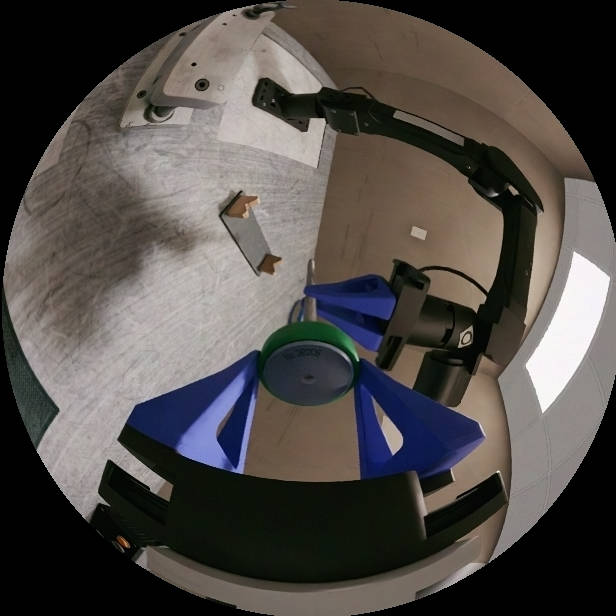

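>>> execute_actions([
  {"rows": [[0.002,0.001,-0.005,-0.001,0.002,0,-0.87,-0.002,-0.0272,0.0047,0.0126,-0.0031,-0.006,0.04],[0.002,0.001,-0.005,-0.001,0.002,0,-0.87,-0.0016,-0.0279,0.0047,0.0131,-0.003,0,0.04],[0.002,0.001,-0.005,-0.001,0.002,0,-0.87,-0.0012,-0.0286,0.0047,0.0135,-0.0029,0.008,0.04],[0.002,0.001,-0.005,-0.001,0.002,0,-0.87,-0.0008,-0.0293,0.0047,0.014,-0.0029,0.018,0.04],[0.002,0.001,-0.005,-0.001,0.002,0,-0.87,-0.0004,-0.03,0.0047,0.0144,-0.0028,0.027,0.04],[0.002,0.001,-0.005,-0.001,0.002,0,-0.87,-0.0001,-0.0306,0.0047,0.0148,-0.003,0.037,0.04],[0.002,0.001,-0.005,-0.001,0.002,0,-0.87,-0.0001,-0.0306,0.0047,0.0147,-0.0032,0.047,0.04],[0.002,0.001,-0.005,-0.001,0.002,0,-0.87,-0.0001,-0.0306,0.0047,0.0147,-0.0035,0.057,0.04],[0.002,0.001,-0.005,-0.001,0.002,0,-0.87,-0.0001,-0.0306,0.0047,0.0146,-0.0037,0.067,0.04],[0.002,0.001,-0.005,-0.001,0.002,0,-0.87,-0.0001,-0.0306,0.0047,0.0146,-0.0039,0.077,0.04],[0.002,0.001,-0.005,-0.001,0.002,0,-0.87,-0.0001,-0.0306,0.0047,0.0145,-0.0042,0.087,0.04],[0.002,0.001,-0.005,-0.001,0.002,0,-0.87,-0.0001,-0.0306,0.0047,0.0144,-0.0044,0.097,0.04],[0.002,0.001,-0.005,-0.001,0.002,0,-0.87,-0.0001,-0.0306,0.0047,0.0144,-0.0046,0.107,0.04],[0.002,0.001,-0.005,-0.001,0.002,0,-0.87,-0.0001,-0.0306,0.0047,0.0143,-0.0049,0.117,0.04],[0.002,0.001,-0.005,-0.001,0.002,0,-0.87,-0.0001,-0.0306,0.0047,0.0142,-0.0051,0.127,0.04]], "steps": 15},
], pictures=false)

>>> execute_actions([
  {"rows": [[0.002,0.001,-0.005,-0.001,0.002,0,-0.87,-0.0089,-0.0293,0.0047,0.0131,-0.0076,0.046,0.04],[0.002,0.001,-0.005,-0.001,0.002,0,-0.87,-0.0089,-0.0293,0.0047,0.0131,-0.0076,0.056,0.04],[0.002,0.001,-0.005,-0.001,0.002,0,-0.87,-0.0089,-0.0293,0.0047,0.0131,-0.0076,0.066,0.04],[0.002,0.001,-0.005,-0.001,0.002,0,-0.87,-0.0089,-0.0293,0.0047,0.0127,-0.0082,0.076,0.04],[0.002,0.001,-0.005,-0.001,0.002,0,-0.87,-0.0089,-0.0293,0.0047,0.0127,-0.0082,0.086,0.04],[0.002,0.001,-0.005,-0.001,0.002,0,-0.87,-0.0089,-0.0293,0.0047,0.0127,-0.0082,0.096,0.04],[0.002,0.001,-0.005,-0.001,0.002,0,-0.87,-0.0089,-0.0293,0.0047,0.0123,-0.0088,0.106,0.04],[0.002,0.001,-0.005,-0.001,0.002,0,-0.87,-0.0089,-0.0293,0.0047,0.0123,-0.0088,0.116,0.04],[0.002,0.001,-0.005,-0.001,0.002,0,-0.87,-0.0089,-0.0293,0.0047,0.0123,-0.0088,0.126,0.04],[0.002,0.001,-0.005,-0.001,0.002,0,-0.87,-0.0089,-0.0293,0.0047,0.0119,-0.0093,0.136,0.04],[0.002,0.001,-0.005,-0.001,0.002,0,-0.87,-0.0089,-0.0293,0.0047,0.0119,-0.0093,0.146,0.04],[0.002,0.001,-0.005,-0.001,0.002,0,-0.87,-0.0089,-0.0293,0.0047,0.0119,-0.0093,0.156,0.04],[0.002,0.001,-0.005,-0.001,0.002,0,-0.87,-0.0089,-0.0293,0.0047,0.0114,-0.0099,0.166,0.04],[0.002,0.001,-0.005,-0.001,0.002,0,-0.87,-0.0089,-0.0293,0.0047,0.0114,-0.0099,0.176,0.04],[0.002,0.001,-0.005,-0.001,0.002,0,-0.87,-0.0089,-0.0293,0.0047,0.0114,-0.0099,0.186,0.04]], "steps": 15},
], pictures=false)

>>> execute_actions([
  {"rows": [[0.002,0.001,-0.005,-0.001,0.002,0,-0.87,-0.0211,-0.0222,0.0047,0.0083,-0.0126,0.046,0.04],[0.002,0.001,-0.005,-0.001,0.002,0,-0.87,-0.0211,-0.0222,0.0047,0.0083,-0.0126,0.056,0.04],[0.002,0.001,-0.005,-0.001,0.002,0,-0.87,-0.0211,-0.0222,0.0047,0.0083,-0.0126,0.066,0.04],[0.002,0.001,-0.005,-0.001,0.002,0,-0.87,-0.0211,-0.0222,0.0047,0.0077,-0.013,0.076,0.04],[0.002,0.001,-0.005,-0.001,0.002,0,-0.87,-0.0211,-0.0222,0.0047,0.0077,-0.013,0.086,0.04],[0.002,0.001,-0.005,-0.001,0.002,0,-0.87,-0.0211,-0.0222,0.0047,0.0077,-0.013,0.096,0.04],[0.002,0.001,-0.005,-0.001,0.002,0,-0.87,-0.0211,-0.0222,0.0047,0.0071,-0.0133,0.106,0.04],[0.002,0.001,-0.005,-0.001,0.002,0,-0.87,-0.0211,-0.0222,0.0047,0.0071,-0.0133,0.116,0.04],[0.002,0.001,-0.005,-0.001,0.002,0,-0.87,-0.0211,-0.0222,0.0047,0.0071,-0.0133,0.126,0.04],[0.002,0.001,-0.005,-0.001,0.002,0,-0.87,-0.0211,-0.0222,0.0047,0.0064,-0.0137,0.136,0.04],[0.002,0.001,-0.005,-0.001,0.002,0,-0.87,-0.0211,-0.0222,0.0047,0.0064,-0.0137,0.146,0.04],[0.002,0.001,-0.005,-0.001,0.002,0,-0.87,-0.0211,-0.0222,0.0047,0.0064,-0.0137,0.156,0.04],[0.002,0.001,-0.005,-0.001,0.002,0,-0.87,-0.0211,-0.0222,0.0047,0.0058,-0.0139,0.166,0.04],[0.002,0.001,-0.005,-0.001,0.002,0,-0.87,-0.0211,-0.0222,0.0047,0.0058,-0.0139,0.176,0.04],[0.002,0.001,-0.005,-0.001,0.002,0,-0.87,-0.0211,-0.0222,0.0047,0.0058,-0.0139,0.186,0.04]], "steps": 15},
], pictures=false)

>>> execute_actions([
  {"rows": [[0.002,0.001,-0.005,-0.001,0.002,0,-0.87,-0.0288,-0.0104,0.0047,0.0018,-0.015,0.046,0.04],[0.002,0.001,-0.005,-0.001,0.002,0,-0.87,-0.0288,-0.0104,0.0047,0.0018,-0.015,0.056,0.04],[0.002,0.001,-0.005,-0.001,0.002,0,-0.87,-0.0288,-0.0104,0.0047,0.0018,-0.015,0.066,0.04],[0.002,0.001,-0.005,-0.001,0.002,0,-0.87,-0.0288,-0.0104,0.0047,0.0011,-0.0151,0.076,0.04],[0.002,0.001,-0.005,-0.001,0.002,0,-0.87,-0.0288,-0.0104,0.0047,0.0011,-0.0151,0.086,0.04],[0.002,0.001,-0.005,-0.001,0.002,0,-0.87,-0.0288,-0.0104,0.0047,0.0011,-0.0151,0.096,0.04],[0.002,0.001,-0.005,-0.001,0.002,0,-0.87,-0.0288,-0.0104,0.0047,0.0004,-0.0151,0.106,0.04],[0.002,0.001,-0.005,-0.001,0.002,0,-0.87,-0.0288,-0.0104,0.0047,0.0004,-0.0151,0.116,0.04],[0.002,0.001,-0.005,-0.001,0.002,0,-0.87,-0.0288,-0.0104,0.0047,0.0004,-0.0151,0.126,0.04],[0.002,0.001,-0.005,-0.001,0.002,0,-0.87,-0.0288,-0.0104,0.0047,-0.0003,-0.0151,0.136,0.04],[0.002,0.001,-0.005,-0.001,0.002,0,-0.87,-0.0288,-0.0104,0.0047,-0.0003,-0.0151,0.146,0.04],[0.002,0.001,-0.005,-0.001,0.002,0,-0.87,-0.0288,-0.0104,0.0047,-0.0003,-0.0151,0.156,0.04],[0.002,0.001,-0.005,-0.001,0.002,0,-0.87,-0.0288,-0.0104,0.0047,-0.001,-0.015,0.166,0.04],[0.002,0.001,-0.005,-0.001,0.002,0,-0.87,-0.0288,-0.0104,0.0047,-0.001,-0.015,0.176,0.04],[0.002,0.001,-0.005,-0.001,0.002,0,-0.87,-0.0288,-0.0104,0.0047,-0.001,-0.015,0.186,0.04]], "steps": 15},
], pictures=false)

>>> execute_actions([
  {"rows": [[0.002,0.001,-0.005,-0.001,0.002,0,-0.87,-0.0304,0.0036,0.0047,-0.0051,-0.0142,0.046,0.04],[0.002,0.001,-0.005,-0.001,0.002,0,-0.87,-0.0304,0.0036,0.0047,-0.0051,-0.0142,0.056,0.04],[0.002,0.001,-0.005,-0.001,0.002,0,-0.87,-0.0304,0.0036,0.0047,-0.0051,-0.0142,0.066,0.04],[0.002,0.001,-0.005,-0.001,0.002,0,-0.87,-0.0304,0.0036,0.0047,-0.0058,-0.0139,0.076,0.04],[0.002,0.001,-0.005,-0.001,0.002,0,-0.87,-0.0304,0.0036,0.0047,-0.0058,-0.0139,0.086,0.04],[0.002,0.001,-0.005,-0.001,0.002,0,-0.87,-0.0304,0.0036,0.0047,-0.0058,-0.0139,0.096,0.04],[0.002,0.001,-0.005,-0.001,0.002,0,-0.87,-0.0304,0.0036,0.0047,-0.0064,-0.0136,0.106,0.04],[0.002,0.001,-0.005,-0.001,0.002,0,-0.87,-0.0304,0.0036,0.0047,-0.0064,-0.0136,0.116,0.04],[0.002,0.001,-0.005,-0.001,0.002,0,-0.87,-0.0304,0.0036,0.0047,-0.0064,-0.0136,0.126,0.04],[0.002,0.001,-0.005,-0.001,0.002,0,-0.87,-0.0304,0.0036,0.0047,-0.0071,-0.0133,0.136,0.04],[0.002,0.001,-0.005,-0.001,0.002,0,-0.87,-0.0304,0.0036,0.0047,-0.0071,-0.0133,0.146,0.04],[0.002,0.001,-0.005,-0.001,0.002,0,-0.87,-0.0304,0.0036,0.0047,-0.0071,-0.0133,0.156,0.04],[0.002,0.001,-0.005,-0.001,0.002,0,-0.87,-0.0304,0.0036,0.0047,-0.0077,-0.013,0.166,0.04],[0.002,0.001,-0.005,-0.001,0.002,0,-0.87,-0.0304,0.0036,0.0047,-0.0077,-0.013,0.176,0.04],[0.002,0.001,-0.005,-0.001,0.002,0,-0.87,-0.0304,0.0036,0.0047,-0.0077,-0.013,0.186,0.04]], "steps": 15},
], pictures=false)

>>> execute_actions([
  {"rows": [[0.002,0.001,-0.005,-0.001,0.002,0,-0.87,-0.0255,0.0168,0.0047,-0.011,-0.0103,0.046,0.04],[0.002,0.001,-0.005,-0.001,0.002,0,-0.87,-0.0255,0.0168,0.0047,-0.011,-0.0103,0.056,0.04],[0.002,0.001,-0.005,-0.001,0.002,0,-0.87,-0.0255,0.0168,0.0047,-0.011,-0.0103,0.066,0.04],[0.002,0.001,-0.005,-0.001,0.002,0,-0.87,-0.0255,0.0168,0.0047,-0.0114,-0.0098,0.076,0.04],[0.002,0.001,-0.005,-0.001,0.002,0,-0.87,-0.0255,0.0168,0.0047,-0.0114,-0.0098,0.086,0.04],[0.002,0.001,-0.005,-0.001,0.002,0,-0.87,-0.0255,0.0168,0.0047,-0.0114,-0.0098,0.096,0.04],[0.002,0.001,-0.005,-0.001,0.002,0,-0.87,-0.0255,0.0168,0.0047,-0.0119,-0.0093,0.106,0.04],[0.002,0.001,-0.005,-0.001,0.002,0,-0.87,-0.0255,0.0168,0.0047,-0.0119,-0.0093,0.116,0.04],[0.002,0.001,-0.005,-0.001,0.002,0,-0.87,-0.0255,0.0168,0.0047,-0.0119,-0.0093,0.126,0.04],[0.002,0.001,-0.005,-0.001,0.002,0,-0.87,-0.0255,0.0168,0.0047,-0.0123,-0.0087,0.136,0.04],[0.002,0.001,-0.005,-0.001,0.002,0,-0.87,-0.0255,0.0168,0.0047,-0.0123,-0.0087,0.146,0.04],[0.002,0.001,-0.005,-0.001,0.002,0,-0.87,-0.0255,0.0168,0.0047,-0.0123,-0.0087,0.156,0.04],[0.002,0.001,-0.005,-0.001,0.002,0,-0.87,-0.0255,0.0168,0.0047,-0.0127,-0.0081,0.166,0.04],[0.002,0.001,-0.005,-0.001,0.002,0,-0.87,-0.0255,0.0168,0.0047,-0.0127,-0.0081,0.176,0.04],[0.002,0.001,-0.005,-0.001,0.002,0,-0.87,-0.0255,0.0168,0.0047,-0.0127,-0.0081,0.186,0.04]], "steps": 15},
], pictures=false)

>>> execute_actions([
  {"rows": [[0.002,0.001,-0.005,-0.001,0.002,0,-0.87,-0.0153,0.0265,0.0047,-0.0145,-0.0044,0.046,0.04],[0.002,0.001,-0.005,-0.001,0.002,0,-0.87,-0.0153,0.0265,0.0047,-0.0145,-0.0044,0.056,0.04],[0.002,0.001,-0.005,-0.001,0.002,0,-0.87,-0.0153,0.0265,0.0047,-0.0145,-0.0044,0.066,0.04],[0.002,0.001,-0.005,-0.001,0.002,0,-0.87,-0.0153,0.0265,0.0047,-0.0146,-0.0037,0.076,0.04],[0.002,0.001,-0.005,-0.001,0.002,0,-0.87,-0.0153,0.0265,0.0047,-0.0146,-0.0037,0.086,0.04],[0.002,0.001,-0.005,-0.001,0.002,0,-0.87,-0.0153,0.0265,0.0047,-0.0146,-0.0037,0.096,0.04],[0.002,0.001,-0.005,-0.001,0.002,0,-0.87,-0.0153,0.0265,0.0047,-0.0148,-0.003,0.106,0.04],[0.002,0.001,-0.005,-0.001,0.002,0,-0.87,-0.0153,0.0265,0.0047,-0.0148,-0.003,0.116,0.04],[0.002,0.001,-0.005,-0.001,0.002,0,-0.87,-0.0153,0.0265,0.0047,-0.0148,-0.003,0.126,0.04],[0.002,0.001,-0.005,-0.001,0.002,0,-0.87,-0.0153,0.0265,0.0047,-0.0149,-0.0023,0.136,0.04],[0.002,0.001,-0.005,-0.001,0.002,0,-0.87,-0.0153,0.0265,0.0047,-0.0149,-0.0023,0.146,0.04],[0.002,0.001,-0.005,-0.001,0.002,0,-0.87,-0.0153,0.0265,0.0047,-0.0149,-0.0023,0.156,0.04],[0.002,0.001,-0.005,-0.001,0.002,0,-0.87,-0.0153,0.0265,0.0047,-0.015,-0.0016,0.166,0.04],[0.002,0.001,-0.005,-0.001,0.002,0,-0.87,-0.0153,0.0265,0.0047,-0.015,-0.0016,0.176,0.04],[0.002,0.001,-0.005,-0.001,0.002,0,-0.87,-0.0153,0.0265,0.0047,-0.015,-0.0016,0.186,0.04]], "steps": 15},
], pictures=false)

>>> execute_actions([
  {"rows": [[0.002,0.001,-0.005,-0.001,0.002,0,-0.87,-0.0018,0.0306,0.0047,-0.0149,0.0026,0.046,0.04],[0.002,0.001,-0.005,-0.001,0.002,0,-0.87,-0.0018,0.0306,0.0047,-0.0149,0.0026,0.056,0.04],[0.002,0.001,-0.005,-0.001,0.002,0,-0.87,-0.0018,0.0306,0.0047,-0.0149,0.0026,0.066,0.04],[0.002,0.001,-0.005,-0.001,0.002,0,-0.87,-0.0018,0.0306,0.0047,-0.0147,0.0033,0.076,0.04],[0.002,0.001,-0.005,-0.001,0.002,0,-0.87,-0.0018,0.0306,0.0047,-0.0147,0.0033,0.086,0.04],[0.002,0.001,-0.005,-0.001,0.002,0,-0.87,-0.0018,0.0306,0.0047,-0.0147,0.0033,0.096,0.04],[0.002,0.001,-0.005,-0.001,0.002,0,-0.87,-0.0018,0.0306,0.0047,-0.0146,0.004,0.106,0.04],[0.002,0.001,-0.005,-0.001,0.002,0,-0.87,-0.0018,0.0306,0.0047,-0.0146,0.004,0.116,0.04],[0.002,0.001,-0.005,-0.001,0.002,0,-0.87,-0.0018,0.0306,0.0047,-0.0146,0.004,0.126,0.04],[0.002,0.001,-0.005,-0.001,0.002,0,-0.87,-0.0018,0.0306,0.0047,-0.0144,0.0047,0.136,0.04],[0.002,0.001,-0.005,-0.001,0.002,0,-0.87,-0.0018,0.0306,0.0047,-0.0144,0.0047,0.146,0.04],[0.002,0.001,-0.005,-0.001,0.002,0,-0.87,-0.0018,0.0306,0.0047,-0.0144,0.0047,0.156,0.04],[0.002,0.001,-0.005,-0.001,0.002,0,-0.87,-0.0018,0.0306,0.0047,-0.0141,0.0054,0.166,0.04],[0.002,0.001,-0.005,-0.001,0.002,0,-0.87,-0.0018,0.0306,0.0047,-0.0141,0.0054,0.176,0.04],[0.002,0.001,-0.005,-0.001,0.002,0,-0.87,-0.0018,0.0306,0.0047,-0.0141,0.0054,0.186,0.04]], "steps": 15},
], pictures=false)

>>> execute_actions([
  {"rows": [[0.002,0.001,-0.005,-0.001,0.002,0,-0.87,0.0122,0.0281,0.0047,-0.0122,0.009,0.046,0.04],[0.002,0.001,-0.005,-0.001,0.002,0,-0.87,0.0122,0.0281,0.0047,-0.0122,0.009,0.056,0.04],[0.002,0.001,-0.005,-0.001,0.002,0,-0.87,0.0122,0.0281,0.0047,-0.0122,0.009,0.066,0.04],[0.002,0.001,-0.005,-0.001,0.002,0,-0.87,0.0122,0.0281,0.0047,-0.0117,0.0095,0.076,0.04],[0.002,0.001,-0.005,-0.001,0.002,0,-0.87,0.0122,0.0281,0.0047,-0.0117,0.0095,0.086,0.04],[0.002,0.001,-0.005,-0.001,0.002,0,-0.87,0.0122,0.0281,0.0047,-0.0117,0.0095,0.096,0.04],[0.002,0.001,-0.005,-0.001,0.002,0,-0.87,0.0122,0.0281,0.0047,-0.0113,0.01,0.106,0.04],[0.002,0.001,-0.005,-0.001,0.002,0,-0.87,0.0122,0.0281,0.0047,-0.0113,0.01,0.116,0.04],[0.002,0.001,-0.005,-0.001,0.002,0,-0.87,0.0122,0.0281,0.0047,-0.0113,0.01,0.126,0.04],[0.002,0.001,-0.005,-0.001,0.002,0,-0.87,0.0122,0.0281,0.0047,-0.0108,0.0105,0.136,0.04],[0.002,0.001,-0.005,-0.001,0.002,0,-0.87,0.0122,0.0281,0.0047,-0.0108,0.0105,0.145,0.04],[0.002,0.001,-0.005,-0.001,0.002,0,-0.87,0.0122,0.0281,0.0047,-0.0106,0.0107,0.153,0.04],[0.002,0.001,-0.005,-0.001,0.002,0,-0.87,0.0123,0.0268,0.0047,-0.0096,0.0106,0.16,0.04],[0.002,0.001,-0.005,-0.001,0.002,0,-0.87,0.0125,0.0255,0.0047,-0.0086,0.0105,0.164,0.04],[0.002,0.001,-0.005,-0.001,0.002,0,-0.87,0.0126,0.0242,0.0047,-0.0077,0.0104,0.167,0.04]], "steps": 15},
], pictures=false)

>>> execute_actions([
  {"steps": 12},
])

>>> zoom_image(camera="cam_right_wrist", region=[230, 240, 390, 400])

Scene clock: 1319.20 s of 5200.00 s.
left_arm: end_effector_position=(+0.3047, +0.0786, +0.1858) grip_measured=-0.819 end_effector_quat_wxyz=(-0.120, -0.657, +0.733, -0.129) | right_arm: end_effector_position=(+0.2896, -0.0159, +0.2149) grip_measured=+0.079 end_effector_quat_wxyz=(-0.571, +0.811, -0.123, -0.004)
Joint positions: left_arm=[-0.413  1.699  1.627 -1.356  0.325 -1.901  0.008] | right_arm=[ 0.57   1.389  0.88  -0.001 -0.781 -1.788  0.051]
Joint velocities: left_arm=[ 0.007 -0.012 -0.007  0.037  0.081 -0.051 -0.001] | right_arm=[ 0.002 -0.007  0.007  0.037 -0.037  0.828  0.   ]
Motor temperatures (°C, as the motors report them): left_arm=[29 46 45 29 28 28] | right_arm=[28 41 50 49 30 28]
Hand target (left_arm): +0.305, +0.078, +0.189; -0.123, -0.656, +0.733, -0.132
Hand target (right_arm): +0.289, -0.008, +0.231; -0.585, +0.795, -0.156, -0.042
Off the commanded pose (left_arm): 0.003 m, 1 deg.
Off the commanded pose (right_arm): 0.018 m, 7 deg.
Steps of this call (steps 1 to 90: nothing new was sent; then 117.00 s passed at rest; steps 91 to 105: all 15 steps of this action). Readings (end_effector_position):
91: left_arm (+0.3054, +0.0780, +0.1860) | right_arm (+0.2899, -0.0164, +0.2151)
92: left_arm (+0.3053, +0.0782, +0.1860) | right_arm (+0.2899, -0.0162, +0.2150)
94: left_arm (+0.3049, +0.0785, +0.1859) | right_arm (+0.2896, -0.0159, +0.2149)
98: left_arm (+0.3047, +0.0786, +0.1858) | right_arm (+0.2896, -0.0159, +0.2149)
105: the state above

Scene clock: 1319.70 s of 5200.00 s.
left_arm: end_effector_position=(+0.3044, +0.0798, +0.1854) grip_measured=-0.819 end_effector_quat_wxyz=(-0.118, -0.658, +0.733, -0.126) | right_arm: end_effector_position=(+0.2895, -0.0149, +0.2142) grip_measured=+0.079 end_effector_quat_wxyz=(-0.554, +0.762, -0.305, -0.136)
Joint positions: left_arm=[-0.413  1.699  1.627 -1.36   0.319 -1.901  0.008] | right_arm=[ 0.572  1.394  0.882 -0.002 -0.781 -1.327  0.051]
Joint velocities: left_arm=[-0.017  0.007  0.002 -0.007  0.007 -0.007  0.   ] | right_arm=[ 0.007  0.002  0.012  0.037  0.022  0.93  -0.   ]
Motor temperatures (°C, as the motors report them): left_arm=[29 46 45 29 28 28] | right_arm=[28 41 50 49 30 28]
Hand target (left_arm): +0.304, +0.079, +0.189; -0.123, -0.656, +0.733, -0.130
Hand target (right_arm): +0.288, -0.007, +0.231; -0.558, +0.737, -0.337, -0.178
Off the commanded pose (left_arm): 0.004 m, 1 deg.
Off the commanded pose (right_arm): 0.019 m, 7 deg.
Steps of this call (steps 1 to 15: all 15 steps of this action). Readings (end_effector_position):
1: left_arm (+0.3048, +0.0786, +0.1858) | right_arm (+0.2896, -0.0159, +0.2149)
2: left_arm (+0.3047, +0.0787, +0.1858) | right_arm (+0.2896, -0.0159, +0.2149)
4: left_arm (+0.3047, +0.0787, +0.1858) | right_arm (+0.2896, -0.0159, +0.2149)
8: left_arm (+0.3047, +0.0789, +0.1857) | right_arm (+0.2897, -0.0158, +0.2144)
15: the state above

Scene clock: 1320.20 s of 5200.00 s.
left_arm: end_effector_position=(+0.3045, +0.0809, +0.1850) grip_measured=-0.819 end_effector_quat_wxyz=(-0.115, -0.658, +0.734, -0.124) | right_arm: end_effector_position=(+0.2897, -0.0138, +0.2134) grip_measured=+0.079 end_effector_quat_wxyz=(-0.507, +0.672, -0.473, -0.261)
Joint positions: left_arm=[-0.413  1.699  1.627 -1.361  0.313 -1.901  0.008] | right_arm=[ 0.574  1.399  0.886 -0.004 -0.781 -0.864  0.051]
Joint velocities: left_arm=[-0.002 -0.007  0.002 -0.081 -0.007 -0.037 -0.001] | right_arm=[ 0.002  0.002  0.002 -0.081 -0.007  0.886 -0.   ]
Motor temperatures (°C, as the motors report them): left_arm=[29 46 45 29 28 28] | right_arm=[28 41 50 48 30 28]
Hand target (left_arm): +0.304, +0.080, +0.189; -0.121, -0.657, +0.733, -0.127
Hand target (right_arm): +0.288, -0.006, +0.230; -0.501, +0.641, -0.497, -0.301
Off the commanded pose (left_arm): 0.004 m, 1 deg.
Off the commanded pose (right_arm): 0.019 m, 7 deg.
Steps of this call (steps 1 to 15: all 15 steps of this action). Readings (end_effector_position):
1: left_arm (+0.3044, +0.0798, +0.1854) | right_arm (+0.2895, -0.0147, +0.2146)
2: left_arm (+0.3044, +0.0799, +0.1854) | right_arm (+0.2895, -0.0145, +0.2144)
4: left_arm (+0.3045, +0.0805, +0.1851) | right_arm (+0.2897, -0.0142, +0.2137)
8: left_arm (+0.3046, +0.0808, +0.1850) | right_arm (+0.2899, -0.0139, +0.2135)
15: the state above

Scene clock: 1320.70 s of 5200.00 s.
left_arm: end_effector_position=(+0.3044, +0.0813, +0.1848) grip_measured=-0.819 end_effector_quat_wxyz=(-0.115, -0.658, +0.734, -0.123) | right_arm: end_effector_position=(+0.2898, -0.0136, +0.2125) grip_measured=+0.079 end_effector_quat_wxyz=(+0.431, -0.545, +0.616, +0.371)
Joint positions: left_arm=[-0.413  1.699  1.627 -1.363  0.311 -1.901  0.008] | right_arm=[ 0.574  1.402  0.886 -0.004 -0.781 -0.397  0.051]
Joint velocities: left_arm=[-0.012 -0.017 -0.012 -0.037 -0.11  -0.066  0.001] | right_arm=[ 0.027  0.012  0.002  0.022 -0.007  0.872 -0.001]
Motor temperatures (°C, as the motors report them): left_arm=[29 46 45 29 28 28] | right_arm=[28 41 50 48 30 28]
Hand target (left_arm): +0.304, +0.081, +0.188; -0.119, -0.658, +0.733, -0.125
Hand target (right_arm): +0.288, -0.005, +0.229; +0.417, -0.510, +0.632, +0.409
Off the commanded pose (left_arm): 0.003 m, 1 deg.
Off the commanded pose (right_arm): 0.019 m, 7 deg.
Steps of this call (steps 1 to 15: all 15 steps of this action). Readings (end_effector_position):
1: left_arm (+0.3045, +0.0809, +0.1850) | right_arm (+0.2897, -0.0138, +0.2134)
2: left_arm (+0.3045, +0.0809, +0.1850) | right_arm (+0.2897, -0.0138, +0.2134)
4: left_arm (+0.3045, +0.0809, +0.1850) | right_arm (+0.2897, -0.0138, +0.2134)
8: left_arm (+0.3044, +0.0810, +0.1850) | right_arm (+0.2897, -0.0138, +0.2133)
15: the state above

Scene clock: 1321.20 s of 5200.00 s.
left_arm: end_effector_position=(+0.3037, +0.0826, +0.1844) grip_measured=-0.819 end_effector_quat_wxyz=(-0.113, -0.659, +0.734, -0.120) | right_arm: end_effector_position=(+0.2893, -0.0127, +0.2120) grip_measured=+0.079 end_effector_quat_wxyz=(+0.331, -0.388, +0.726, +0.461)
Joint positions: left_arm=[-0.413  1.699  1.627 -1.368  0.306 -1.901  0.008] | right_arm=[ 0.577  1.405  0.89  -0.008 -0.781  0.072  0.051]
Joint velocities: left_arm=[-0.007 -0.022 -0.002 -0.037 -0.007 -0.022  0.   ] | right_arm=[-0.007  0.007 -0.022 -0.007  0.022  0.916  0.002]
Motor temperatures (°C, as the motors report them): left_arm=[29 46 45 29 28 28] | right_arm=[28 41 50 48 30 28]
Hand target (left_arm): +0.304, +0.081, +0.188; -0.118, -0.658, +0.733, -0.124
Hand target (right_arm): +0.289, -0.005, +0.228; +0.310, -0.350, +0.733, +0.494
Off the commanded pose (left_arm): 0.004 m, 1 deg.
Off the commanded pose (right_arm): 0.019 m, 7 deg.
Steps of this call (steps 1 to 15: all 15 steps of this action). Readings (end_effector_position):
1: left_arm (+0.3044, +0.0816, +0.1847) | right_arm (+0.2897, -0.0135, +0.2121)
2: left_arm (+0.3042, +0.0819, +0.1846) | right_arm (+0.2896, -0.0132, +0.2116)
4: left_arm (+0.3040, +0.0823, +0.1845) | right_arm (+0.2894, -0.0130, +0.2112)
8: left_arm (+0.3038, +0.0825, +0.1844) | right_arm (+0.2894, -0.0126, +0.2119)
15: the state above

Scene clock: 1321.70 s of 5200.00 s.
left_arm: end_effector_position=(+0.3038, +0.0835, +0.1841) grip_measured=-0.819 end_effector_quat_wxyz=(-0.111, -0.660, +0.734, -0.118) | right_arm: end_effector_position=(+0.2895, -0.0124, +0.2104) grip_measured=+0.079 end_effector_quat_wxyz=(+0.212, -0.206, +0.798, +0.526)
Joint positions: left_arm=[-0.413  1.699  1.627 -1.369  0.301 -1.901  0.008] | right_arm=[ 0.577  1.41   0.89  -0.008 -0.782  0.545  0.051]
Joint velocities: left_arm=[ 0.027 -0.007 -0.017 -0.037 -0.037 -0.066 -0.   ] | right_arm=[-0.007 -0.007 -0.007 -0.022  0.007  0.916 -0.   ]
Motor temperatures (°C, as the motors report them): left_arm=[29 46 45 29 28 28] | right_arm=[28 41 50 48 30 28]
Hand target (left_arm): +0.303, +0.082, +0.188; -0.117, -0.659, +0.733, -0.121
Hand target (right_arm): +0.288, -0.004, +0.228; +0.184, -0.170, +0.795, +0.553
Off the commanded pose (left_arm): 0.004 m, 1 deg.
Off the commanded pose (right_arm): 0.020 m, 7 deg.
Steps of this call (steps 1 to 15: all 15 steps of this action). Readings (end_effector_position):
1: left_arm (+0.3036, +0.0826, +0.1844) | right_arm (+0.2894, -0.0126, +0.2117)
2: left_arm (+0.3036, +0.0828, +0.1843) | right_arm (+0.2895, -0.0126, +0.2114)
4: left_arm (+0.3038, +0.0832, +0.1842) | right_arm (+0.2896, -0.0124, +0.2106)
8: left_arm (+0.3039, +0.0835, +0.1841) | right_arm (+0.2896, -0.0124, +0.2103)
15: the state above

Scene clock: 1322.20 s of 5200.00 s.
left_arm: end_effector_position=(+0.3030, +0.0840, +0.1839) grip_measured=-0.819 end_effector_quat_wxyz=(-0.112, -0.660, +0.734, -0.116) | right_arm: end_effector_position=(+0.2889, -0.0119, +0.2104) grip_measured=+0.079 end_effector_quat_wxyz=(+0.082, -0.013, +0.824, +0.561)
Joint positions: left_arm=[-0.413  1.699  1.627 -1.373  0.3   -1.901  0.008] | right_arm=[ 0.579  1.41   0.89  -0.008 -0.782  1.02   0.051]
Joint velocities: left_arm=[ 0.002 -0.002 -0.027 -0.037  0.037 -0.022  0.   ] | right_arm=[ 0.012 -0.022 -0.007 -0.007 -0.007  0.886  0.   ]
Motor temperatures (°C, as the motors report them): left_arm=[29 46 45 29 28 28] | right_arm=[28 40 50 48 30 28]
Hand target (left_arm): +0.303, +0.083, +0.187; -0.115, -0.659, +0.734, -0.119
Hand target (right_arm): +0.289, -0.004, +0.226; +0.048, +0.022, +0.813, +0.579
Off the commanded pose (left_arm): 0.003 m, 0 deg.
Off the commanded pose (right_arm): 0.018 m, 7 deg.
Steps of this call (steps 1 to 15: all 15 steps of this action). Readings (end_effector_position):
1: left_arm (+0.3038, +0.0835, +0.1841) | right_arm (+0.2895, -0.0124, +0.2104)
2: left_arm (+0.3037, +0.0836, +0.1841) | right_arm (+0.2895, -0.0124, +0.2104)
4: left_arm (+0.3035, +0.0837, +0.1840) | right_arm (+0.2893, -0.0122, +0.2104)
8: left_arm (+0.3031, +0.0840, +0.1839) | right_arm (+0.2889, -0.0119, +0.2104)
15: the state above

Scene clock: 1322.70 s of 5200.00 s.
left_arm: end_effector_position=(+0.3028, +0.0841, +0.1839) grip_measured=-0.819 end_effector_quat_wxyz=(-0.112, -0.660, +0.734, -0.116) | right_arm: end_effector_position=(+0.2888, -0.0119, +0.2104) grip_measured=+0.079 end_effector_quat_wxyz=(-0.053, +0.181, +0.804, +0.564)
Joint positions: left_arm=[-0.413  1.699  1.627 -1.374  0.3   -1.901  0.008] | right_arm=[ 0.579  1.41   0.89  -0.008 -0.783  1.497  0.051]
Joint velocities: left_arm=[ 0.012 -0.017 -0.012  0.022 -0.051 -0.037  0.001] | right_arm=[ 0.012 -0.002 -0.012 -0.022 -0.007  0.901  0.001]
Motor temperatures (°C, as the motors report them): left_arm=[29 46 45 29 28 28] | right_arm=[28 40 50 48 30 28]
Hand target (left_arm): +0.302, +0.084, +0.187; -0.115, -0.660, +0.733, -0.117
Hand target (right_arm): +0.288, -0.003, +0.226; -0.090, +0.212, +0.785, +0.574
Off the commanded pose (left_arm): 0.003 m, 0 deg.
Off the commanded pose (right_arm): 0.019 m, 7 deg.
Steps of this call (steps 1 to 15: all 15 steps of this action). Readings (end_effector_position):
1: left_arm (+0.3030, +0.0840, +0.1839) | right_arm (+0.2888, -0.0119, +0.2104)
2: left_arm (+0.3029, +0.0841, +0.1839) | right_arm (+0.2888, -0.0119, +0.2104)
4: left_arm (+0.3029, +0.0841, +0.1839) | right_arm (+0.2888, -0.0119, +0.2104)
8: left_arm (+0.3028, +0.0841, +0.1839) | right_arm (+0.2888, -0.0119, +0.2104)
15: the state above

Scene clock: 1323.20 s of 5200.00 s.
left_arm: end_effector_position=(+0.3027, +0.0842, +0.1839) grip_measured=-0.819 end_effector_quat_wxyz=(-0.112, -0.660, +0.734, -0.116) | right_arm: end_effector_position=(+0.2884, -0.0116, +0.2103) grip_measured=+0.079 end_effector_quat_wxyz=(-0.180, +0.358, +0.742, +0.537)
Joint positions: left_arm=[-0.413  1.699  1.627 -1.374  0.299 -1.901  0.008] | right_arm=[ 0.58   1.41   0.89  -0.008 -0.783  1.954  0.051]
Joint velocities: left_arm=[ 0.007 -0.012 -0.007 -0.007 -0.066 -0.051 -0.   ] | right_arm=[ 0.022 -0.007 -0.017 -0.051 -0.007  0.667  0.   ]
Motor temperatures (°C, as the motors report them): left_arm=[29 46 45 29 28 28] | right_arm=[28 40 51 48 30 28]
Hand target (left_arm): +0.302, +0.084, +0.187; -0.115, -0.660, +0.733, -0.117
Hand target (right_arm): +0.287, -0.004, +0.224; -0.208, +0.372, +0.725, +0.541
Off the commanded pose (left_arm): 0.003 m, 0 deg.
Off the commanded pose (right_arm): 0.016 m, 4 deg.
Steps of this call (steps 1 to 15: all 15 steps of this action). Readings (end_effector_position):
1: left_arm (+0.3028, +0.0841, +0.1839) | right_arm (+0.2888, -0.0119, +0.2104)
2: left_arm (+0.3028, +0.0841, +0.1839) | right_arm (+0.2888, -0.0119, +0.2104)
4: left_arm (+0.3028, +0.0841, +0.1839) | right_arm (+0.2888, -0.0119, +0.2104)
8: left_arm (+0.3028, +0.0841, +0.1839) | right_arm (+0.2888, -0.0119, +0.2104)
15: the state above

Scene clock: 1323.60 s of 5200.00 s.
left_arm: end_effector_position=(+0.3021, +0.0845, +0.1838) grip_measured=-0.819 end_effector_quat_wxyz=(-0.112, -0.660, +0.734, -0.114) | right_arm: end_effector_position=(+0.2880, -0.0113, +0.2103) grip_measured=+0.079 end_effector_quat_wxyz=(-0.204, +0.390, +0.726, +0.529)
Joint positions: left_arm=[-0.413  1.699  1.627 -1.377  0.299 -1.901  0.008] | right_arm=[ 0.581  1.41   0.89  -0.008 -0.783  2.041  0.051]
Joint velocities: left_arm=[-0.002  0.007 -0.002 -0.051  0.051 -0.037  0.001] | right_arm=[ 0.007  0.007 -0.002 -0.007 -0.066  0.007  0.   ]
Motor temperatures (°C, as the motors report them): left_arm=[29 45 45 29 28 28] | right_arm=[28 40 51 48 30 28]
Hand target (left_arm): +0.302, +0.084, +0.187; -0.115, -0.660, +0.733, -0.117
Hand target (right_arm): +0.287, -0.004, +0.224; -0.208, +0.372, +0.724, +0.542
Off the commanded pose (left_arm): 0.003 m, 0 deg.
Off the commanded pose (right_arm): 0.016 m, 3 deg.
Steps of this call (steps 1 to 12: nothing new was sent). Readings (end_effector_position):
1: left_arm (+0.3025, +0.0843, +0.1838) | right_arm (+0.2883, -0.0115, +0.2103)
2: left_arm (+0.3024, +0.0844, +0.1838) | right_arm (+0.2881, -0.0114, +0.2103)
4: left_arm (+0.3022, +0.0845, +0.1838) | right_arm (+0.2880, -0.0113, +0.2103)
8: left_arm (+0.3021, +0.0845, +0.1838) | right_arm (+0.2880, -0.0113, +0.2103)
12: the state above

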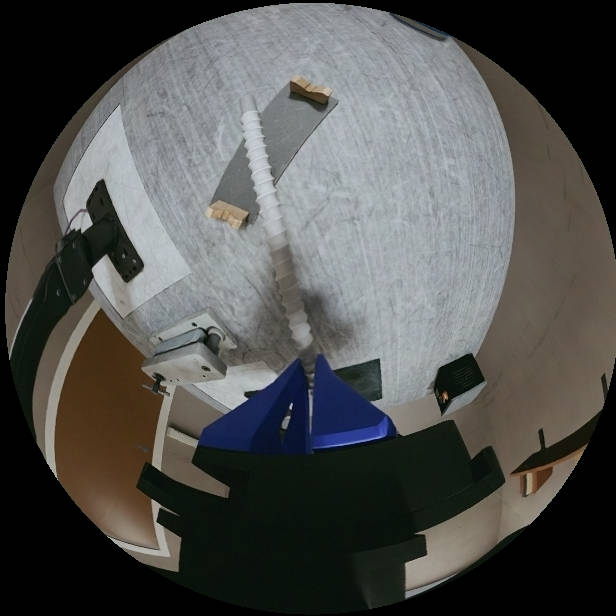

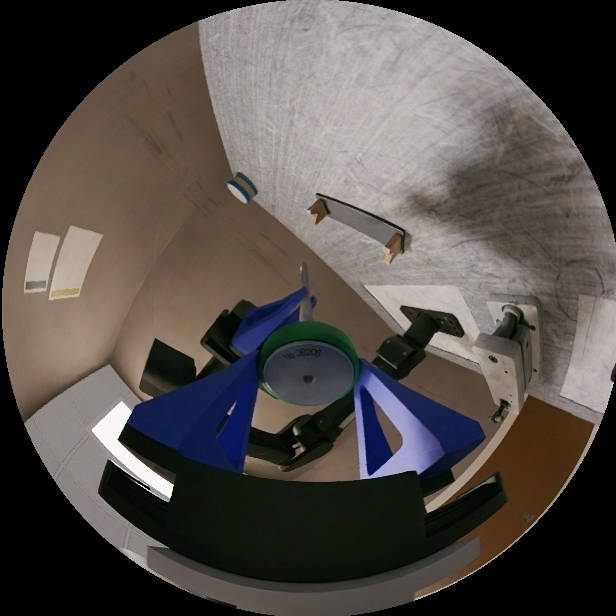

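Region (230, 240, 390, 400) of cam_right_wrist's 616x616 image, scaled by 3.150, with more detail than that image has.

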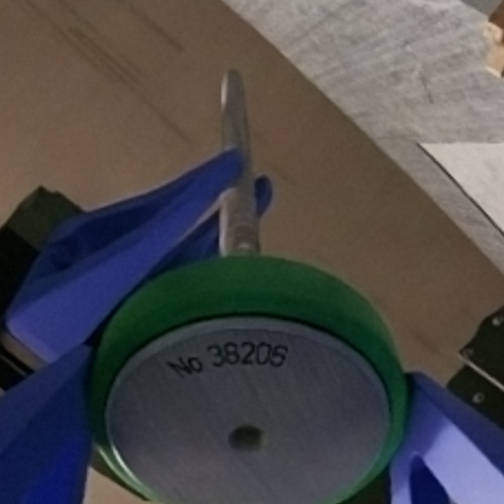

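>>> execute_actions([
  {"rows": [[0.002,0.001,-0.005,-0.001,0.002,0,-0.87,0.0225,0.017,0.001,-0.0055,0.0115,-0.013,0.04],[0.002,0.001,-0.005,-0.001,0.002,0,-0.87,0.023,0.0173,-0.002,-0.006,0.012,-0.0125,0.04],[0.002,0.001,-0.005,-0.001,0.002,0,-0.87,0.0236,0.0175,-0.0045,-0.0066,0.0122,-0.012,0.04],[0.002,0.001,-0.005,-0.001,0.002,0,-0.87,0.0236,0.0175,-0.0045,-0.0066,0.0122,-0.012,0.06],[0.002,0.001,-0.005,-0.001,0.002,0,-0.87,0.0236,0.0175,-0.0045,-0.0066,0.0122,-0.012,0.075],[0.002,0.001,-0.005,-0.001,0.002,0,-0.87,0.0236,0.0175,-0.0045,-0.0066,0.0122,-0.012,0.09],[0.002,0.001,-0.005,-0.001,0.002,0,-0.87,0.0236,0.0175,-0.0045,-0.0066,0.0122,-0.012,0.12],[0.002,0.001,-0.005,-0.001,0.002,0,-0.87,0.0236,0.0175,-0.0045,-0.0066,0.0122,-0.012,0.18],[0.002,0.001,-0.005,-0.001,0.002,0,-0.87,0.0236,0.0175,-0.0045,-0.0066,0.0122,-0.012,0.26],[0.002,0.001,-0.005,-0.001,0.002,0,-0.87,0.0236,0.0175,-0.0045,-0.0066,0.0122,-0.012,0.35],[0.002,0.001,-0.005,-0.001,0.002,0,-0.87,0.0236,0.0175,-0.0045,-0.0066,0.0122,-0.012,0.45],[0.002,0.001,-0.005,-0.001,0.002,0,-0.87,0.0236,0.0175,-0.0045,-0.0066,0.0122,-0.012,0.55]], "steps": 15},
])

>>> zoom_image(camera="cam_right_wrist", region=[230, 240, 390, 400])

>>> execute_actions([
  {"rows": [[0.003,0.0003,-0.005,-0.0005,0.003,0.0003,-0.87,0.0236,0.0175,-0.0045,-0.0066,0.0122,-0.012,0.55],[0.0041,-0.0004,-0.005,0.0001,0.0041,0.0005,-0.87,0.0236,0.0175,-0.0045,-0.0066,0.0122,-0.012,0.55],[0.0051,-0.0011,-0.005,0.0006,0.0052,0.0008,-0.87,0.0236,0.0175,-0.0045,-0.0066,0.0122,-0.012,0.55],[0.0061,-0.0018,-0.005,0.0011,0.0062,0.001,-0.87,0.0236,0.0175,-0.0045,-0.0066,0.0122,-0.012,0.55],[0.0072,-0.0025,-0.005,0.0016,0.0073,0.0013,-0.87,0.0236,0.0175,-0.0045,-0.0066,0.0122,-0.012,0.55],[0.0082,-0.0032,-0.005,0.0022,0.0083,0.0015,-0.87,0.0236,0.0175,-0.0045,-0.0066,0.0122,-0.012,0.55],[0.0092,-0.0038,-0.005,0.0027,0.0094,0.0018,-0.87,0.0236,0.0175,-0.0045,-0.0066,0.0122,-0.012,0.55],[0.0103,-0.0045,-0.005,0.0032,0.0104,0.002,-0.87,0.0236,0.0175,-0.0045,-0.0066,0.0122,-0.012,0.55],[0.0113,-0.0052,-0.005,0.0037,0.0115,0.0023,-0.87,0.0236,0.0175,-0.0045,-0.0066,0.0122,-0.012,0.55],[0.0123,-0.0059,-0.005,0.0043,0.0125,0.0025,-0.87,0.0236,0.0175,-0.0045,-0.0066,0.0122,-0.012,0.55],[0.0134,-0.0066,-0.005,0.0048,0.0136,0.0028,-0.87,0.0236,0.0175,-0.0045,-0.0066,0.0122,-0.012,0.55],[0.0144,-0.0073,-0.0052,0.0053,0.0146,0.003,-0.87,0.0236,0.0175,-0.0045,-0.0066,0.0122,-0.012,0.55]], "steps": 15},
], pictures=false)

>>> execute_actions([
  {"steps": 12},
])

>>> zoom_image(camera="cam_right_wrist", region=[230, 240, 390, 400])

Scene clock: 1397.63 s of 5200.00 s.
left_arm: end_effector_position=(+0.3028, +0.0866, +0.1831) grip_measured=-0.819 end_effector_quat_wxyz=(-0.107, -0.661, +0.734, -0.111) | right_arm: end_effector_position=(+0.2873, -0.0102, +0.2129) grip_measured=+0.547 end_effector_quat_wxyz=(-0.207, +0.386, +0.724, +0.532)
Joint positions: left_arm=[-0.413  1.699  1.627 -1.378  0.286 -1.901  0.008] | right_arm=[ 0.581  1.41   0.89   0.003 -0.793  2.047  0.073]
Joint velocities: left_arm=[-0.017 -0.007  0.007  0.007 -0.007 -0.007  0.001] | right_arm=[-0.017 -0.007 -0.002  0.007 -0.066 -0.037  0.003]
Motor temperatures (°C, as the motors report them): left_arm=[29 45 45 29 28 28] | right_arm=[28 40 52 47 30 28]
Hand target (left_arm): +0.302, +0.084, +0.187; -0.115, -0.660, +0.733, -0.116
Hand target (right_arm): +0.287, -0.008, +0.228; -0.203, +0.368, +0.723, +0.548
Off the commanded pose (left_arm): 0.005 m, 1 deg.
Off the commanded pose (right_arm): 0.015 m, 3 deg.
Steps of this call (steps 1 to 90: nothing new was sent; then 70.53 s passed at rest; steps 91 to 105: all 15 steps of this action). Readings (end_effector_position):
91: left_arm (+0.3021, +0.0845, +0.1838) | right_arm (+0.2880, -0.0113, +0.2103)
92: left_arm (+0.3021, +0.0845, +0.1838) | right_arm (+0.2880, -0.0113, +0.2103)
94: left_arm (+0.3021, +0.0845, +0.1838) | right_arm (+0.2880, -0.0113, +0.2103)
98: left_arm (+0.3021, +0.0847, +0.1837) | right_arm (+0.2875, -0.0112, +0.2105)
105: the state above

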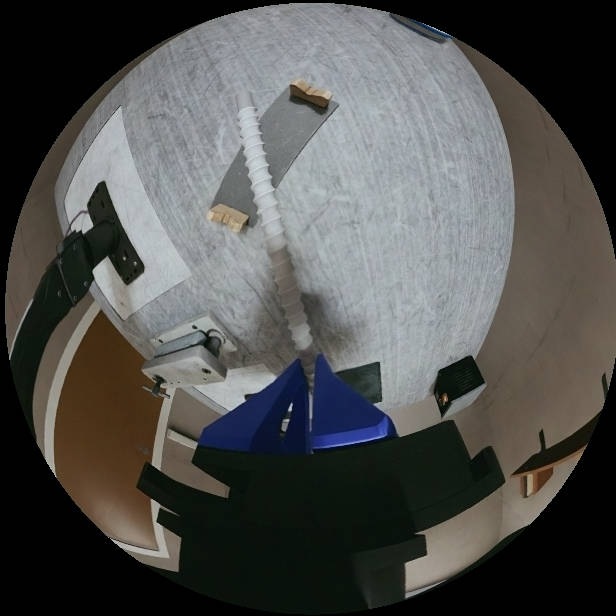

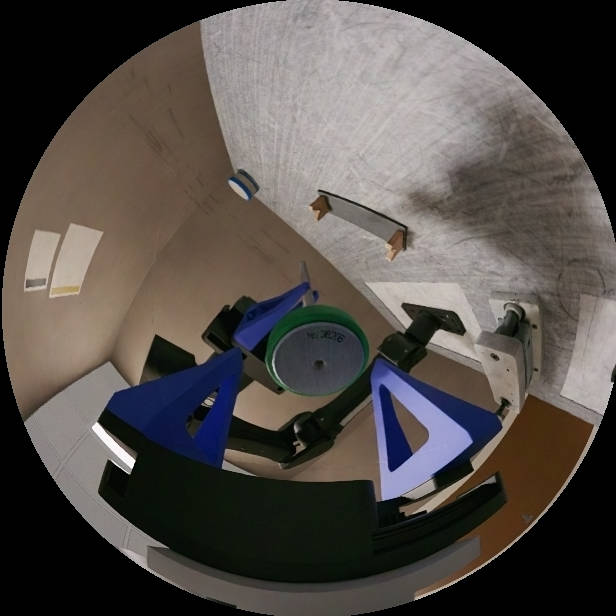

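Region (230, 240, 390, 400) of cam_right_wrist's 616x616 image, scaled by 3.150, with more detail than that image has.

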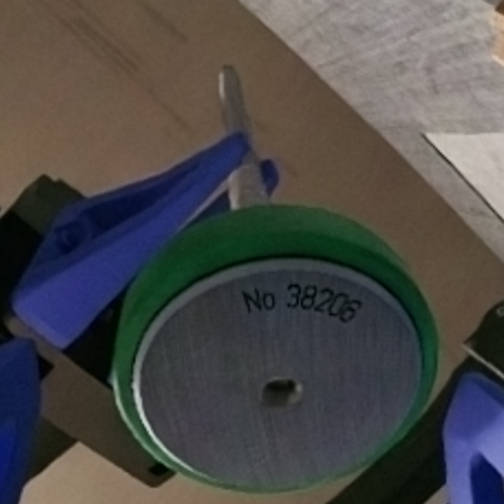

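Scene clock: 1398.13 s of 5200.00 s.
left_arm: end_effector_position=(+0.3030, +0.0864, +0.1832) grip_measured=-0.819 end_effector_quat_wxyz=(-0.107, -0.661, +0.734, -0.112) | right_arm: end_effector_position=(+0.2866, -0.0090, +0.2161) grip_measured=+0.547 end_effector_quat_wxyz=(-0.209, +0.379, +0.724, +0.538)
Joint positions: left_arm=[-0.413  1.699  1.627 -1.377  0.287 -1.901  0.008] | right_arm=[ 0.581  1.41   0.89   0.018 -0.804  2.047  0.073]
Joint velocities: left_arm=[-0.017 -0.012 -0.012  0.007 -0.007 -0.022  0.   ] | right_arm=[-0.002 -0.007  0.007 -0.007  0.007  0.022 -0.   ]
Motor temperatures (°C, as the motors report them): left_arm=[29 45 45 29 28 28] | right_arm=[28 40 52 47 30 28]
Hand target (left_arm): +0.306, +0.079, +0.189; -0.117, -0.656, +0.734, -0.133
Hand target (right_arm): +0.287, -0.007, +0.230; -0.207, +0.364, +0.722, +0.551
Off the commanded pose (left_arm): 0.010 m, 3 deg.
Off the commanded pose (right_arm): 0.014 m, 2 deg.
Steps of this call (steps 1 to 15: all 15 steps of this action). Readings (end_effector_position):
1: left_arm (+0.3029, +0.0868, +0.1830) | right_arm (+0.2872, -0.0101, +0.2133)
2: left_arm (+0.3031, +0.0871, +0.1829) | right_arm (+0.2870, -0.0099, +0.2138)
4: left_arm (+0.3032, +0.0874, +0.1828) | right_arm (+0.2869, -0.0095, +0.2147)
8: left_arm (+0.3032, +0.0874, +0.1828) | right_arm (+0.2867, -0.0092, +0.2156)
15: the state above

Scene clock: 1398.53 s of 5200.00 s.
left_arm: end_effector_position=(+0.3031, +0.0859, +0.1833) grip_measured=-0.819 end_effector_quat_wxyz=(-0.108, -0.661, +0.734, -0.113) | right_arm: end_effector_position=(+0.2866, -0.0090, +0.2162) grip_measured=+0.547 end_effector_quat_wxyz=(-0.209, +0.378, +0.724, +0.538)
Joint positions: left_arm=[-0.413  1.699  1.627 -1.376  0.289 -1.901  0.008] | right_arm=[ 0.581  1.41   0.89   0.018 -0.804  2.047  0.073]
Joint velocities: left_arm=[ 0.002 -0.002 -0.007  0.051 -0.007 -0.007 -0.   ] | right_arm=[-0.022 -0.002 -0.012 -0.007  0.022  0.007 -0.   ]
Motor temperatures (°C, as the motors report them): left_arm=[29 45 45 29 28 28] | right_arm=[28 40 52 47 30 28]
Hand target (left_arm): +0.306, +0.079, +0.189; -0.117, -0.656, +0.734, -0.133
Hand target (right_arm): +0.287, -0.007, +0.230; -0.207, +0.364, +0.722, +0.551
Off the commanded pose (left_arm): 0.009 m, 3 deg.
Off the commanded pose (right_arm): 0.014 m, 2 deg.
Steps of this call (steps 1 to 12: nothing new was sent). Readings (end_effector_position):
1: left_arm (+0.3031, +0.0863, +0.1832) | right_arm (+0.2866, -0.0090, +0.2161)
2: left_arm (+0.3030, +0.0862, +0.1832) | right_arm (+0.2866, -0.0090, +0.2161)
4: left_arm (+0.3032, +0.0860, +0.1833) | right_arm (+0.2866, -0.0090, +0.2162)
8: left_arm (+0.3031, +0.0860, +0.1833) | right_arm (+0.2866, -0.0090, +0.2162)
12: the state above

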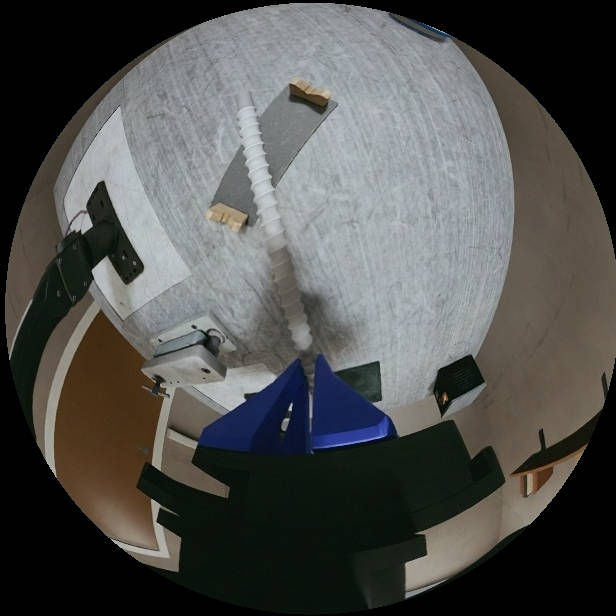

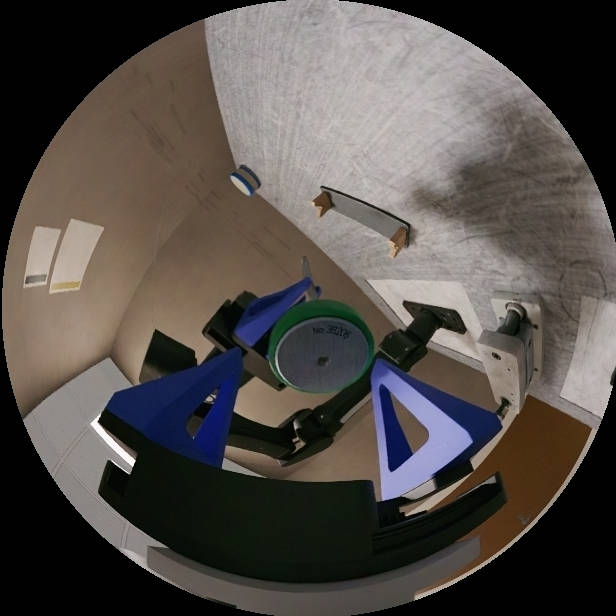

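Region (230, 240, 390, 400) of cam_right_wrist's 616x616 image, scaled by 3.150, with more detail than that image has.

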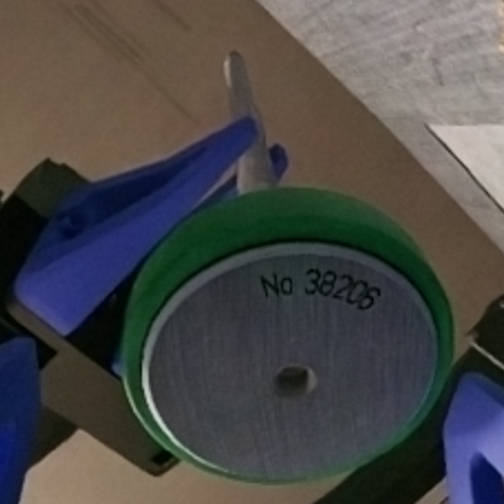

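>>> execute_actions([
  {"rows": [[0.0149,-0.0069,-0.0052,0.0049,0.0152,0.003,-0.87,0.0153,0.014,-0.0043,-0.0046,0.0063,-0.0078,0.55],[0.0161,-0.0066,-0.0052,0.0045,0.0164,0.003,-0.87,0.0135,0.0128,-0.0041,-0.0041,0.0047,-0.0067,0.55],[0.0172,-0.0062,-0.0052,0.0041,0.0176,0.003,-0.87,0.0118,0.0115,-0.0039,-0.0037,0.0031,-0.0055,0.55],[0.0183,-0.0058,-0.0052,0.0037,0.0188,0.003,-0.87,0.01,0.0103,-0.0037,-0.0032,0.0015,-0.0043,0.55],[0.0195,-0.0055,-0.0052,0.0034,0.02,0.003,-0.87,0.0083,0.0091,-0.0035,-0.0028,-0.0001,-0.0032,0.55],[0.0206,-0.0051,-0.0052,0.003,0.0212,0.003,-0.87,0.0066,0.0079,-0.0033,-0.0024,-0.0017,-0.002,0.55],[0.0217,-0.0047,-0.0052,0.0026,0.0224,0.003,-0.87,0.0048,0.0067,-0.0031,-0.0019,-0.0033,-0.0008,0.55],[0.0228,-0.0043,-0.0052,0.0022,0.0236,0.003,-0.87,0.0031,0.0054,-0.0029,-0.0015,-0.0049,0.0004,0.55],[0.024,-0.004,-0.0052,0.0018,0.0248,0.003,-0.87,0.0013,0.0042,-0.0027,-0.001,-0.0065,0.0015,0.55],[0.0251,-0.0036,-0.0052,0.0014,0.026,0.003,-0.87,-0.0004,0.003,-0.0025,-0.0006,-0.0081,0.0027,0.55]], "steps": 15},
], pictures=false)

>>> execute_actions([
  {"steps": 15},
])

>>> zoom_image(camera="cam_right_wrist", region=[230, 240, 390, 400])

Scene clock: 1464.00 s of 5200.00 s.
left_arm: end_effector_position=(+0.3012, +0.0803, +0.1853) grip_measured=-0.819 end_effector_quat_wxyz=(-0.123, -0.658, +0.733, -0.121) | right_arm: end_effector_position=(+0.2882, -0.0107, +0.2120) grip_measured=+0.547 end_effector_quat_wxyz=(-0.205, +0.389, +0.724, +0.531)
Joint positions: left_arm=[-0.413  1.699  1.627 -1.373  0.324 -1.901  0.008] | right_arm=[ 0.581  1.41   0.89   0.    -0.786  2.047  0.073]
Joint velocities: left_arm=[ 0.007  0.002 -0.002  0.066 -0.007 -0.007 -0.   ] | right_arm=[-0.007  0.007  0.002 -0.037 -0.037  0.007  0.   ]
Motor temperatures (°C, as the motors report them): left_arm=[29 46 45 30 28 28] | right_arm=[28 41 51 46 30 28]
Hand target (left_arm): +0.304, +0.073, +0.191; -0.135, -0.652, +0.732, -0.142
Hand target (right_arm): +0.288, -0.010, +0.218; -0.202, +0.389, +0.724, +0.533
Off the commanded pose (left_arm): 0.010 m, 3 deg.
Off the commanded pose (right_arm): 0.006 m, 0 deg.
Steps of this call (steps 1 to 90: nothing new was sent; then 61.97 s passed at rest; steps 91 to 105: all 15 steps of this action). Readings (end_effector_position):
91: left_arm (+0.3031, +0.0857, +0.1834) | right_arm (+0.2866, -0.0090, +0.2162)
92: left_arm (+0.3031, +0.0855, +0.1834) | right_arm (+0.2866, -0.0090, +0.2162)
94: left_arm (+0.3029, +0.0848, +0.1837) | right_arm (+0.2866, -0.0090, +0.2162)
98: left_arm (+0.3022, +0.0830, +0.1843) | right_arm (+0.2871, -0.0093, +0.2153)
105: the state above

Scene clock: 1464.50 s of 5200.00 s.
left_arm: end_effector_position=(+0.3010, +0.0796, +0.1855) grip_measured=-0.819 end_effector_quat_wxyz=(-0.124, -0.658, +0.733, -0.122) | right_arm: end_effector_position=(+0.2885, -0.0111, +0.2111) grip_measured=+0.547 end_effector_quat_wxyz=(-0.204, +0.391, +0.724, +0.530)
Joint positions: left_arm=[-0.413  1.699  1.627 -1.372  0.328 -1.901  0.008] | right_arm=[ 0.581  1.41   0.89  -0.004 -0.782  2.047  0.073]
Joint velocities: left_arm=[-0.002  0.007  0.007 -0.007  0.007 -0.051 -0.002] | right_arm=[-0.027 -0.002 -0.002 -0.037 -0.022 -0.022 -0.   ]
Motor temperatures (°C, as the motors report them): left_arm=[29 46 45 30 28 28] | right_arm=[28 41 51 46 30 28]
Hand target (left_arm): +0.304, +0.073, +0.191; -0.135, -0.652, +0.732, -0.142
Hand target (right_arm): +0.288, -0.010, +0.218; -0.202, +0.388, +0.724, +0.533
Off the commanded pose (left_arm): 0.009 m, 3 deg.
Off the commanded pose (right_arm): 0.007 m, 1 deg.
Steps of this call (steps 1 to 15: nothing new was sent). Readings (end_effector_position):
1: left_arm (+0.3012, +0.0801, +0.1853) | right_arm (+0.2883, -0.0108, +0.2118)
2: left_arm (+0.3011, +0.0800, +0.1854) | right_arm (+0.2883, -0.0109, +0.2116)
4: left_arm (+0.3011, +0.0798, +0.1854) | right_arm (+0.2884, -0.0109, +0.2114)
8: left_arm (+0.3011, +0.0797, +0.1855) | right_arm (+0.2885, -0.0110, +0.2112)
15: the state above

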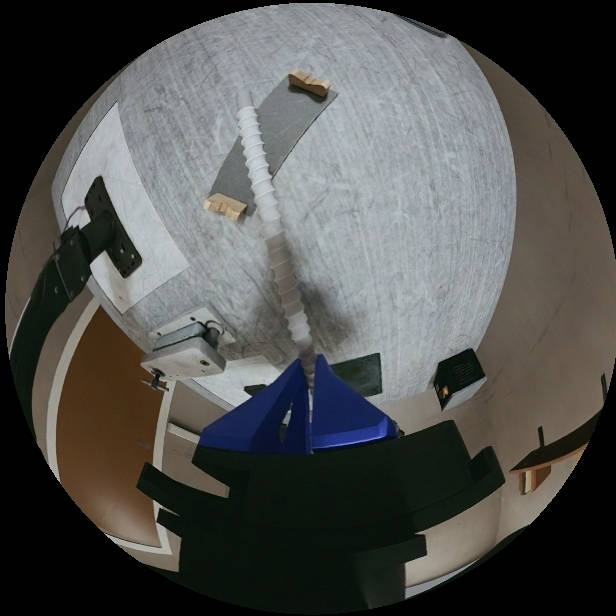

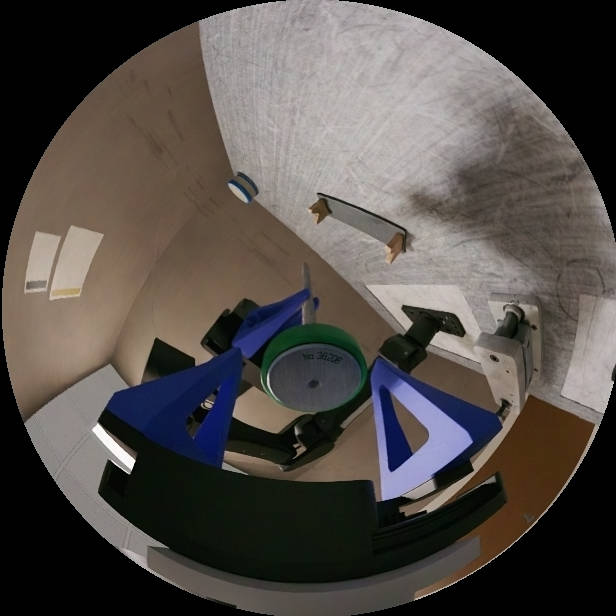

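Region (230, 240, 390, 400) of cam_right_wrist's 616x616 image, scaled by 3.150, with more detail than that image has.

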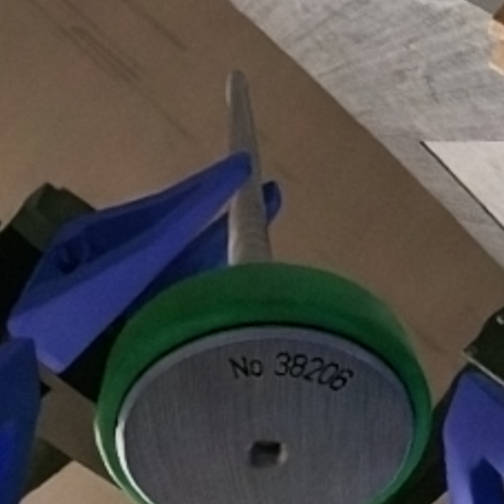

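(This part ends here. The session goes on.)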